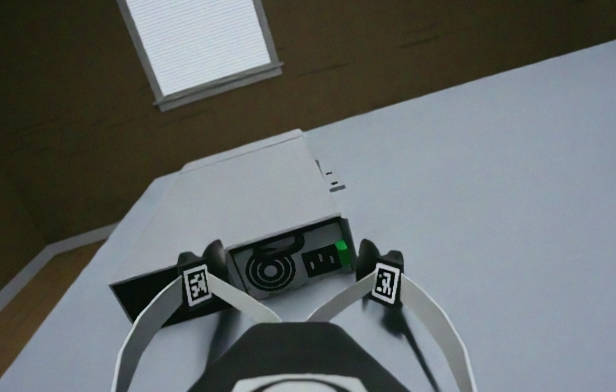

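Request:
execute_actions(
  actions=[
    {"r1":{"joints":{"arm_m":0.146,"gripper_m":0.03}}},
  ],
  cameras=["r1_wrist_camera"],
)

Request:
zoom_image(
  camera="r1_wrist_camera",
  region=[190, 210, 400, 330],
)

Scene clock: 61.43 s.
r1.base_odometry: x=-0.042 y=-0.707 heading=-0.418 (m, m, rad; r1's odometry frame)
r1.turned_by_wheels: +0.001 (rad since the last result)
r1.turned_by_imu: +0.001 (rad since the last result)
r1.base_tilt: forward=-0.1 right=-0.3 (deg)
r1.lidar_m: 0.31 0.33 1.73 1.86 1.92 1.73 1.66 1.75 2.42 1.21 0.45 0.32
r1.base_status: not commanded
r1.joint_positions: lift_m=+0.709 arm_m=+0.144 wrist_yaw_rad=+0.010 wrist_pitch_rad=+0.303 wrist_roll_rad=+0.319 gripper_m=+0.030
r1.joint_status: all done
r1.on_its_own: wrist_yaw_rad is at rest, and its effort (-31) is outside its rest range (-13 to +13)
r1.motor_effort: lift_m=+22(23) arm_m=+9(13) wrist_yaw_rad=-31(31) wrist_pitch_rad=-10(13) wrist_roll_rad=+2(2) gripper_m=-20(20) wheel_0=+7(7) wheel_1=+4(4) wheel_2=+3(3) (%)
r1.hand_pose: x=+0.5915 y=-0.0846 z=+0.8009 quat_wxyz=(+0.976, +0.156, +0.150, -0.019) (m; r1's base frame)
r1.wrist_depth_mm: - - - - - - - / - - - - - 647 539 / - - - 512 496 407 362 / - - 342 289 347 300 272 / - 368 245 244 257 238 220 / 1983 255 211 231 195 195 185 / 258 231 226 - 183 164 -
r2.base_odometry: x=+1.039 y=+1.484 heading=-0.500 (m, m, rad; r2's odometry frame)
r2.turned_by_wheels: +0.000 (rad since the last result)
r2.turned_by_imu: +0.000 (rad since the last result)
r2.base_tilt: forward=+0.2 right=-0.2 (deg)
r2.lidar_m: 0.80 0.86 1.56 2.10 2.20 3.13 0.64 0.68 2.69 2.62 1.48 0.88
r2.base_status: not commanded
r2.joint_positions: lift_m=+1.100 arm_m=+0.002 wrist_yaw_rad=+0.000 wrist_pitch_rad=+1.570 wrist_roll_rad=+0.012 gripper_m=+0.110
r2.joint_status: not commanded
r2.motor_effort: lift_m=+21(21) arm_m=+0(0) wrist_yaw_rad=+0(1) wrist_pitch_rad=+0(1) wrist_roll_rad=-2(2) gripper_m=+0(0) wheel_0=+0(0) wheel_1=+0(0) wheel_2=+3(3) (%)
r2.hand_pose: x=+0.1729 y=-0.0874 z=+0.9896 quat_wxyz=(+0.708, +0.004, +0.707, -0.004) (m; r2's base frame)
r2.wrist_depth_mm: 1182 1182 1205 1182 1182 1205 1205 / 1182 1182 1205 1205 1182 1205 1205 / 1182 1205 1182 1182 1182 1182 1205 / 1182 1182 1205 1182 1205 1205 1205 / 1182 1182 976 991 1205 1205 1205 / 1182 1182 201 991 1182 1182 1205 / 1182 1182 1182 108 1205 1205 1182
pictures: r1_wrist_camera
camera_calibration (this result's frames):
r1_wrist_camera: T_world_to_cam=[[-0.115259, -0.950872, -0.287329, 0.209877], [-0.325671, 0.309442, -0.893412, 0.980208], [0.938432, -0.00939916, -0.345337, -0.0509193], [0, 0, 0, 1]] pos_world=[0.3912, -0.104229, 0.918449]
Images, in order (width x height): r1_wrist_camera 616x392.

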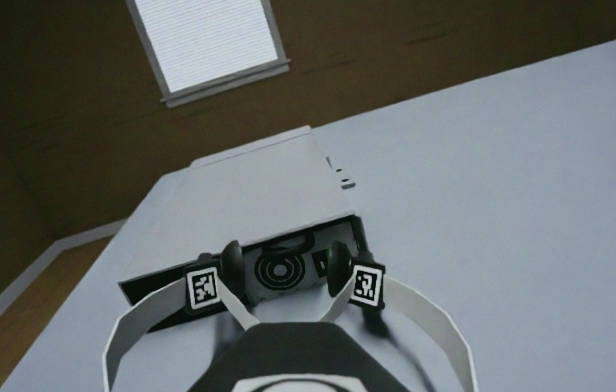

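Region (190, 210, 400, 330) of r1_wrist_camera's 616x392 image, scaled by 2.400; it fills the top 288 rows of this view, and the rest is white.

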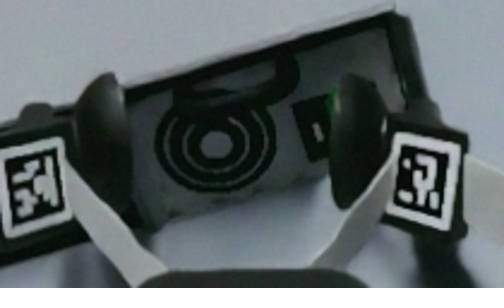

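Request:
execute_actions(
  actions=[
    {"r1":{"joints":{"arm_m":0.138},"pace":"slow"}},
  ],
  cameras=["r1_wrist_camera"],
)

Request:
zoom_image(
  camera="r1_wrist_camera",
  region=[190, 210, 400, 330],
)

Scene clock: 62.47 s.
r1.base_odometry: x=-0.042 y=-0.707 heading=-0.419 (m, m, rad; r1's odometry frame)
r1.turned_by_wheels: -0.001 (rad since the last result)
r1.turned_by_imu: -0.001 (rad since the last result)
r1.base_tilt: forward=+0.0 right=-0.3 (deg)
r1.lidar_m: 0.29 0.33 1.71 1.86 1.93 1.74 1.66 1.73 2.44 1.23 0.43 0.33
r1.base_status: not commanded
r1.joint_positions: lift_m=+0.709 arm_m=+0.140 wrist_yaw_rad=+0.001 wrist_pitch_rad=+0.303 wrist_roll_rad=+0.320 gripper_m=+0.030
r1.joint_status: all done
r1.motor_effort: lift_m=+23(23) arm_m=-10(9) wrist_yaw_rad=-6(31) wrist_pitch_rad=-8(11) wrist_roll_rad=+1(1) gripper_m=-9(20) wheel_0=+1(7) wheel_1=+0(4) wheel_2=+1(3) (%)
r1.hand_pose: x=+0.5862 y=-0.0872 z=+0.8011 quat_wxyz=(+0.976, +0.157, +0.149, -0.024) (m; r1's base frame)
r1.wrist_depth_mm: - - - - - - - / - - - - - 654 549 / - - - 564 496 415 364 / - - 343 301 351 303 273 / - 317 250 250 263 239 221 / 1863 279 195 229 195 196 185 / 259 228 227 - 182 164 -
r2.base_odometry: x=+1.039 y=+1.484 heading=-0.500 (m, m, rad; r2's odometry frame)
r2.turned_by_wheels: +0.000 (rad since the last result)
r2.turned_by_imu: +0.000 (rad since the last result)
r2.base_tilt: forward=+0.1 right=-0.2 (deg)
r2.lidar_m: 0.79 0.84 1.58 2.08 2.23 3.13 0.64 0.70 2.67 2.62 1.48 0.86
r2.base_status: not commanded
r2.joint_positions: lift_m=+1.100 arm_m=+0.002 wrist_yaw_rad=+0.000 wrist_pitch_rad=+1.570 wrist_roll_rad=+0.012 gripper_m=+0.110
r2.joint_status: not commanded
r2.motor_effort: lift_m=+20(21) arm_m=-1(0) wrist_yaw_rad=+0(0) wrist_pitch_rad=+1(1) wrist_roll_rad=-2(2) gripper_m=-2(1) wheel_0=+0(0) wheel_1=+0(0) wheel_2=+3(3) (%)
r2.hand_pose: x=+0.1729 y=-0.0874 z=+0.9896 quat_wxyz=(+0.708, +0.004, +0.707, -0.004) (m; r2's base frame)
r2.wrist_depth_mm: 1205 1205 1205 1205 1205 1205 1205 / 1205 1205 1182 1182 1182 1205 1205 / 1182 1205 1205 1205 1205 1205 1205 / 1182 1182 1205 1205 1205 1205 1205 / 1182 1205 1008 991 1205 1205 1205 / 1205 1182 201 976 1182 1182 1182 / 1182 1160 1182 108 1182 1182 1205
pictures: r1_wrist_camera
camera_calibration (this result's frames):
r1_wrist_camera: T_world_to_cam=[[-0.12384, -0.949739, -0.287505, 0.212178], [-0.322007, 0.312519, -0.893668, 0.977824], [0.938603, -0.0180934, -0.344525, -0.0473762], [0, 0, 0, 1]] pos_world=[0.385609, -0.104933, 0.91853]
Images, in order (width x height): r1_wrist_camera 616x392.

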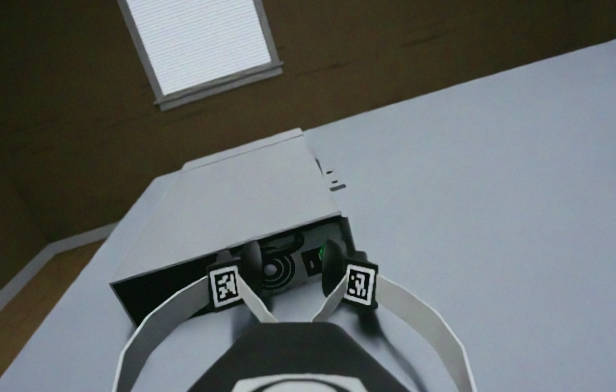

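Region (190, 210, 400, 330) of r1_wrist_camera's 616x392 image, scaled by 2.400; it fills the top 288 rows of this view, and the rest is white.

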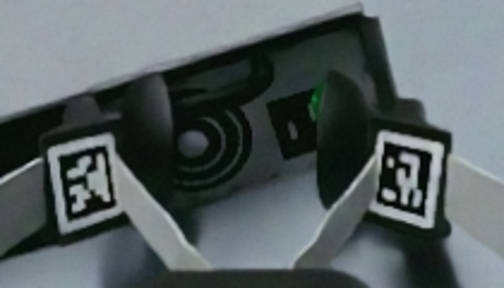

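Request:
execute_actions(
  actions=[
    {"r1":{"joints":{"arm_m":0.156,"gripper_m":0.035},"contact_limits":{"arm_m":0.25},"pace":"slow"}},
  ],
  cameras=["r1_wrist_camera"],
)

Request:
zoom_image(
  camera="r1_wrist_camera",
  region=[190, 210, 400, 330],
)

Scene clock: 63.73 s.
r1.base_odometry: x=-0.042 y=-0.707 heading=-0.419 (m, m, rad; r1's odometry frame)
r1.turned_by_wheels: +0.000 (rad since the last result)
r1.turned_by_imu: +0.000 (rad since the last result)
r1.base_tilt: forward=-0.2 right=-0.3 (deg)
r1.lidar_m: 0.30 0.33 1.71 1.86 1.90 1.72 1.66 1.74 2.41 1.21 0.45 0.34
r1.base_status: not commanded
r1.joint_positions: lift_m=+0.709 arm_m=+0.153 wrist_yaw_rad=-0.007 wrist_pitch_rad=+0.308 wrist_roll_rad=+0.320 gripper_m=+0.035
r1.joint_status: all done
r1.on_its_own: wrist_yaw_rad is at rest, and its effort (+18) is outside its rest range (-13 to +13); wrist_pitch_rad is at rest, and its effort (-25) is outside its rest range (-23 to +23)
r1.motor_effort: lift_m=+22(22) arm_m=+19(16) wrist_yaw_rad=+18(18) wrist_pitch_rad=-25(25) wrist_roll_rad=+1(0) gripper_m=-4(6) wheel_0=+3(4) wheel_1=+4(4) wheel_2=-8(8) (%)
r1.contact_limits: arm_m 0.25
r1.hand_pose: x=+0.5978 y=-0.0892 z=+0.7995 quat_wxyz=(+0.975, +0.158, +0.151, -0.028) (m; r1's base frame)
r1.wrist_depth_mm: - - - - - - - / - - - - - 627 535 / - - - 530 484 402 355 / - - 330 298 340 296 268 / - 293 239 238 263 235 217 / 338 252 205 224 191 193 182 / 254 227 223 - 180 162 -
r2.base_odometry: x=+1.039 y=+1.484 heading=-0.500 (m, m, rad; r2's odometry frame)
r2.turned_by_wheels: +0.000 (rad since the last result)
r2.turned_by_imu: +0.000 (rad since the last result)
r2.base_tilt: forward=+0.1 right=-0.2 (deg)
r2.lidar_m: 0.82 0.87 1.58 2.08 2.21 3.08 0.63 0.71 2.64 2.63 1.48 0.87
r2.base_status: not commanded
r2.joint_positions: lift_m=+1.100 arm_m=+0.002 wrist_yaw_rad=+0.000 wrist_pitch_rad=+1.570 wrist_roll_rad=+0.012 gripper_m=+0.110
r2.joint_status: not commanded
r2.motor_effort: lift_m=+21(20) arm_m=+0(0) wrist_yaw_rad=+0(0) wrist_pitch_rad=+1(2) wrist_roll_rad=-2(7) gripper_m=-1(2) wheel_0=+0(0) wheel_1=+0(0) wheel_2=+3(3) (%)
r2.hand_pose: x=+0.1729 y=-0.0874 z=+0.9896 quat_wxyz=(+0.708, +0.004, +0.707, -0.004) (m; r2's base frame)
r2.wrist_depth_mm: 1205 1205 1182 1205 1205 1205 1205 / 1182 1205 1205 1205 1205 1205 1182 / 1205 1205 1182 1205 1205 1205 1205 / 1182 1205 1182 1182 1205 1182 1182 / 1182 1205 991 991 1182 1205 1182 / 1205 1182 200 991 1205 1182 1205 / 1182 1182 1182 108 1205 1182 1205
pictures: r1_wrist_camera
camera_calibration (this result's frames):
r1_wrist_camera: T_world_to_cam=[[-0.132749, -0.948758, -0.286767, 0.216006], [-0.324816, 0.314993, -0.891781, 0.981224], [0.936415, -0.0252365, -0.349987, -0.0538758], [0, 0, 0, 1]] pos_world=[0.397842, -0.105502, 0.918125]
Images, in order (width x height): r1_wrist_camera 616x392.

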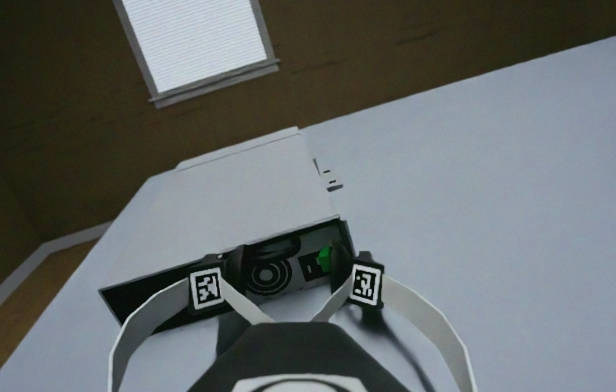

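Region (190, 210, 400, 330) of r1_wrist_camera's 616x392 image, scaled by 2.400; it fills the top 288 rows of this view, and the rest is white.

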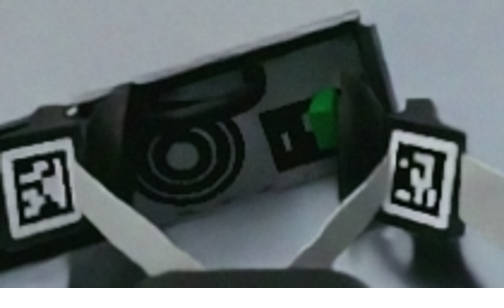

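Request:
execute_actions(
  actions=[
    {"r1":{"joints":{"gripper_m":-0.005}}},
  ],
  cameras=[],
)

Request:
execute_actions(
  actions=[
    {"r1":{"joints":{"arm_m":0.165,"gripper_m":-0.038},"contact_limits":{"arm_m":0.3},"pace":"slow"}},
  ],
  cameras=["r1_wrist_camera"],
)

Request:
zoom_image(
  camera="r1_wrist_camera",
  region=[190, 210, 400, 330],
)

Scene clock: 65.03 s.
r1.base_odometry: x=-0.042 y=-0.707 heading=-0.419 (m, m, rad; r1's odometry frame)
r1.turned_by_wheels: +0.000 (rad since the last result)
r1.turned_by_imu: +0.001 (rad since the last result)
r1.base_tilt: forward=+0.0 right=-0.3 (deg)
r1.lidar_m: 0.32 0.32 1.73 1.85 1.90 1.73 1.65 1.76 2.44 1.22 0.45 0.32
r1.base_status: not commanded
r1.joint_positions: lift_m=+0.709 arm_m=+0.154 wrist_yaw_rad=+0.001 wrist_pitch_rad=+0.308 wrist_roll_rad=+0.319 gripper_m=-0.004
r1.joint_status: all done
r1.on_its_own: wrist_pitch_rad is at rest, and its effort (-24) is outside its rest range (-23 to +23)
r1.motor_effort: lift_m=+22(22) arm_m=+9(19) wrist_yaw_rad=-5(18) wrist_pitch_rad=-24(26) wrist_roll_rad=+4(2) gripper_m=-28(27) wheel_0=+3(4) wheel_1=+2(3) wheel_2=-1(8) (%)
r1.hand_pose: x=+0.6002 y=-0.0872 z=+0.7996 quat_wxyz=(+0.976, +0.157, +0.152, -0.024) (m; r1's base frame)
r1.wrist_depth_mm: - - - - - - - / - - - - - 621 525 / - - - 521 477 402 349 / - - 327 287 338 296 267 / - 290 236 234 256 234 216 / 349 233 202 229 190 187 181 / 253 228 221 - 180 162 -
r2.base_odometry: x=+1.039 y=+1.484 heading=-0.500 (m, m, rad; r2's odometry frame)
r2.turned_by_wheels: +0.000 (rad since the last result)
r2.turned_by_imu: +0.000 (rad since the last result)
r2.base_tilt: forward=+0.1 right=-0.2 (deg)
r2.lidar_m: 0.82 0.89 1.57 2.10 2.23 3.09 0.63 0.67 2.66 2.60 1.45 0.86
r2.base_status: not commanded
r2.joint_positions: lift_m=+1.100 arm_m=+0.002 wrist_yaw_rad=+0.000 wrist_pitch_rad=+1.570 wrist_roll_rad=+0.012 gripper_m=+0.110
r2.joint_status: not commanded
r2.motor_effort: lift_m=+21(20) arm_m=+0(0) wrist_yaw_rad=+0(0) wrist_pitch_rad=+1(1) wrist_roll_rad=-2(2) gripper_m=-1(1) wheel_0=+0(0) wheel_1=+0(0) wheel_2=+3(3) (%)
r2.hand_pose: x=+0.1729 y=-0.0874 z=+0.9896 quat_wxyz=(+0.708, +0.004, +0.707, -0.004) (m; r2's base frame)
r2.wrist_depth_mm: 1205 1205 1205 1205 1205 1205 1205 / 1205 1205 1205 1205 1205 1182 1205 / 1182 1205 1205 1205 1205 1205 1205 / 1205 1205 1205 1182 1205 1205 1205 / 1182 1182 991 991 1182 1205 1205 / 1182 1182 201 991 1182 1182 1205 / 1182 1182 1182 108 1205 1205 1182
pictures: none
No camera images: the call's "cameras" was empty. Leave "cameras" out to get every camera's image.

Scene clock: 66.33 s.
r1.base_odometry: x=-0.042 y=-0.707 heading=-0.419 (m, m, rad; r1's odometry frame)
r1.turned_by_wheels: +0.000 (rad since the last result)
r1.turned_by_imu: +0.000 (rad since the last result)
r1.base_tilt: forward=-0.1 right=-0.3 (deg)
r1.lidar_m: 0.31 0.32 1.72 1.85 1.91 1.73 1.67 1.75 2.44 1.21 0.43 0.34
r1.base_status: not commanded
r1.joint_positions: lift_m=+0.709 arm_m=+0.163 wrist_yaw_rad=+0.000 wrist_pitch_rad=+0.312 wrist_roll_rad=+0.319 gripper_m=-0.037
r1.joint_status: all done
r1.on_its_own: wrist_pitch_rad is at rest, and its effort (-34) is outside its rest range (-23 to +23)
r1.motor_effort: lift_m=+22(22) arm_m=+10(14) wrist_yaw_rad=-2(10) wrist_pitch_rad=-34(35) wrist_roll_rad=+3(2) gripper_m=-31(32) wheel_0=+4(4) wheel_1=+2(2) wheel_2=-2(4) (%)
r1.contact_limits: arm_m 0.3
r1.hand_pose: x=+0.6087 y=-0.0873 z=+0.7986 quat_wxyz=(+0.975, +0.157, +0.153, -0.024) (m; r1's base frame)
r1.wrist_depth_mm: - - - - - - - / - - - - - 597 512 / - - - 480 469 389 343 / - - 319 279 330 290 264 / - 274 227 225 249 229 213 / 330 170 193 225 183 183 180 / 246 226 217 - 178 162 -
r2.base_odometry: x=+1.039 y=+1.484 heading=-0.500 (m, m, rad; r2's odometry frame)
r2.turned_by_wheels: +0.000 (rad since the last result)
r2.turned_by_imu: +0.000 (rad since the last result)
r2.base_tilt: forward=+0.1 right=-0.2 (deg)
r2.lidar_m: 0.82 0.88 1.60 2.08 2.22 3.06 0.65 0.70 2.68 2.62 1.49 0.85
r2.base_status: not commanded
r2.joint_positions: lift_m=+1.100 arm_m=+0.002 wrist_yaw_rad=+0.000 wrist_pitch_rad=+1.570 wrist_roll_rad=+0.012 gripper_m=+0.110
r2.joint_status: not commanded
r2.motor_effort: lift_m=+21(20) arm_m=-1(0) wrist_yaw_rad=+0(0) wrist_pitch_rad=+0(1) wrist_roll_rad=-2(1) gripper_m=-1(1) wheel_0=+0(0) wheel_1=+0(0) wheel_2=+3(3) (%)
r2.hand_pose: x=+0.1729 y=-0.0874 z=+0.9896 quat_wxyz=(+0.708, +0.004, +0.707, -0.004) (m; r2's base frame)
r2.wrist_depth_mm: 1205 1205 1205 1205 1205 1205 1205 / 1205 1205 1205 1205 1182 1205 1205 / 1205 1182 1205 1182 1182 1205 1205 / 1205 1182 1182 1182 1182 1205 1205 / 1182 1205 991 991 1182 1205 1182 / 1205 1182 201 991 1182 1205 1205 / 1205 1182 1182 108 1182 1182 1205
pictures: r1_wrist_camera
camera_calibration (this result's frames):
r1_wrist_camera: T_world_to_cam=[[-0.126778, -0.949872, -0.285781, 0.214514], [-0.330037, 0.312084, -0.890887, 0.985537], [0.935416, -0.0186264, -0.353058, -0.0606621], [0, 0, 0, 1]] pos_world=[0.409203, -0.104939, 0.917889]
Images, in order (width x height): r1_wrist_camera 616x392.

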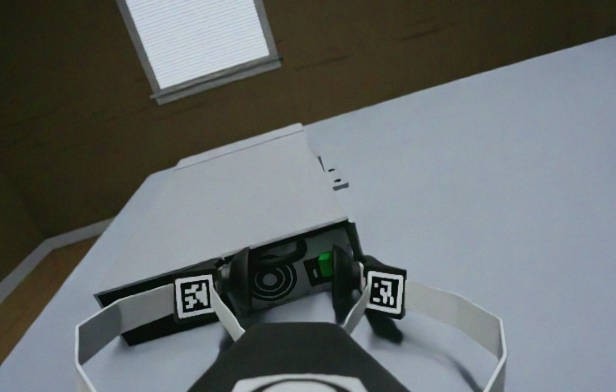

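Region (190, 210, 400, 330) of r1_wrist_camera's 616x392 image, scaled by 2.400; it fills the top 288 rows of this view, and the rest is white.

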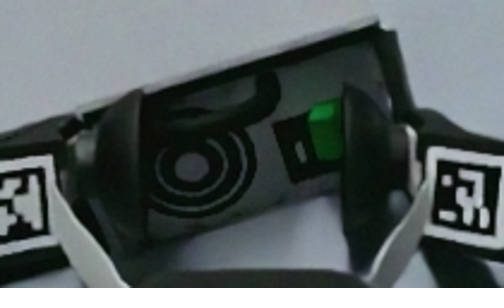

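Request:
execute_actions(
  actions=[
    {"r1":{"joints":{"arm_m":0.153,"lift_m":0.706},"pace":"slow"}},
  ],
  cameras=["r1_wrist_camera"],
)

Request:
zoom_image(
  camera="r1_wrist_camera",
  region=[190, 210, 400, 330],
)

Scene clock: 67.43 s.
r1.base_odometry: x=-0.042 y=-0.707 heading=-0.419 (m, m, rad; r1's odometry frame)
r1.turned_by_wheels: +0.000 (rad since the last result)
r1.turned_by_imu: +0.001 (rad since the last result)
r1.base_tilt: forward=+0.0 right=-0.3 (deg)
r1.lidar_m: 0.32 0.32 1.71 1.87 1.88 1.73 1.67 1.72 2.44 1.21 0.46 0.32
r1.base_status: not commanded
r1.joint_positions: lift_m=+0.706 arm_m=+0.156 wrist_yaw_rad=+0.007 wrist_pitch_rad=+0.304 wrist_roll_rad=+0.319 gripper_m=-0.037
r1.joint_status: all done
r1.on_its_own: wrist_yaw_rad is at rest, and its effort (-21) is outside its rest range (-13 to +13)
r1.motor_effort: lift_m=+21(21) arm_m=-15(14) wrist_yaw_rad=-21(21) wrist_pitch_rad=-13(34) wrist_roll_rad=+2(3) gripper_m=-35(36) wheel_0=+1(4) wheel_1=+1(2) wheel_2=+7(7) (%)
r1.hand_pose: x=+0.6025 y=-0.0855 z=+0.7978 quat_wxyz=(+0.976, +0.156, +0.150, -0.021) (m; r1's base frame)
r1.wrist_depth_mm: - - - - - - - / - - - - - 634 535 / - - - 504 488 399 353 / - - 327 279 340 294 266 / - 297 235 229 248 232 216 / 351 228 181 228 182 181 181 / 253 225 221 - 179 163 -
r2.base_odometry: x=+1.039 y=+1.484 heading=-0.500 (m, m, rad; r2's odometry frame)
r2.turned_by_wheels: +0.000 (rad since the last result)
r2.turned_by_imu: +0.000 (rad since the last result)
r2.base_tilt: forward=+0.1 right=-0.1 (deg)
r2.lidar_m: 0.83 0.89 1.56 2.09 2.21 3.13 0.62 0.69 2.67 2.62 1.46 0.87
r2.base_status: not commanded
r2.joint_positions: lift_m=+1.100 arm_m=+0.002 wrist_yaw_rad=+0.000 wrist_pitch_rad=+1.570 wrist_roll_rad=+0.012 gripper_m=+0.110
r2.joint_status: not commanded
r2.motor_effort: lift_m=+21(21) arm_m=-1(1) wrist_yaw_rad=+0(0) wrist_pitch_rad=+1(1) wrist_roll_rad=-2(3) gripper_m=-1(1) wheel_0=+0(0) wheel_1=+0(0) wheel_2=+3(3) (%)
r2.hand_pose: x=+0.1729 y=-0.0874 z=+0.9896 quat_wxyz=(+0.708, +0.004, +0.707, -0.004) (m; r2's base frame)
r2.wrist_depth_mm: 1205 1205 1205 1182 1205 1205 1205 / 1205 1205 1205 1205 1205 1205 1205 / 1182 1182 1182 1182 1205 1182 1205 / 1182 1205 1182 1205 1182 1182 1182 / 1182 1205 991 976 1182 1205 1205 / 1205 1182 200 976 1205 1205 1205 / 1182 1182 1182 108 1182 1182 1182
pictures: r1_wrist_camera
camera_calibration (this result's frames):
r1_wrist_camera: T_world_to_cam=[[-0.11832, -0.95067, -0.286752, 0.210836], [-0.325224, 0.309954, -0.893397, 0.981138], [0.938206, -0.0124483, -0.345854, -0.0620047], [0, 0, 0, 1]] pos_world=[0.402209, -0.104444, 0.915559]
Images, in order (width x height): r1_wrist_camera 616x392.

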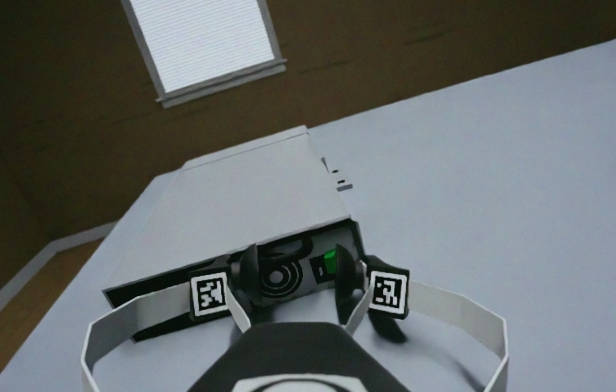

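Region (190, 210, 400, 330) of r1_wrist_camera's 616x392 image, scaled by 2.400; it fills the top 288 rows of this view, and the rest is white.

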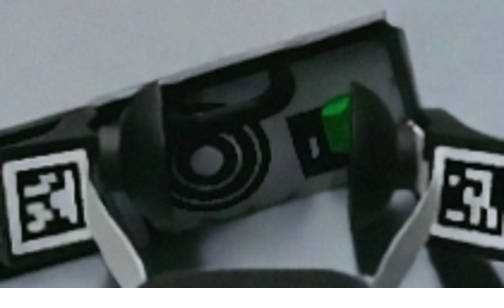

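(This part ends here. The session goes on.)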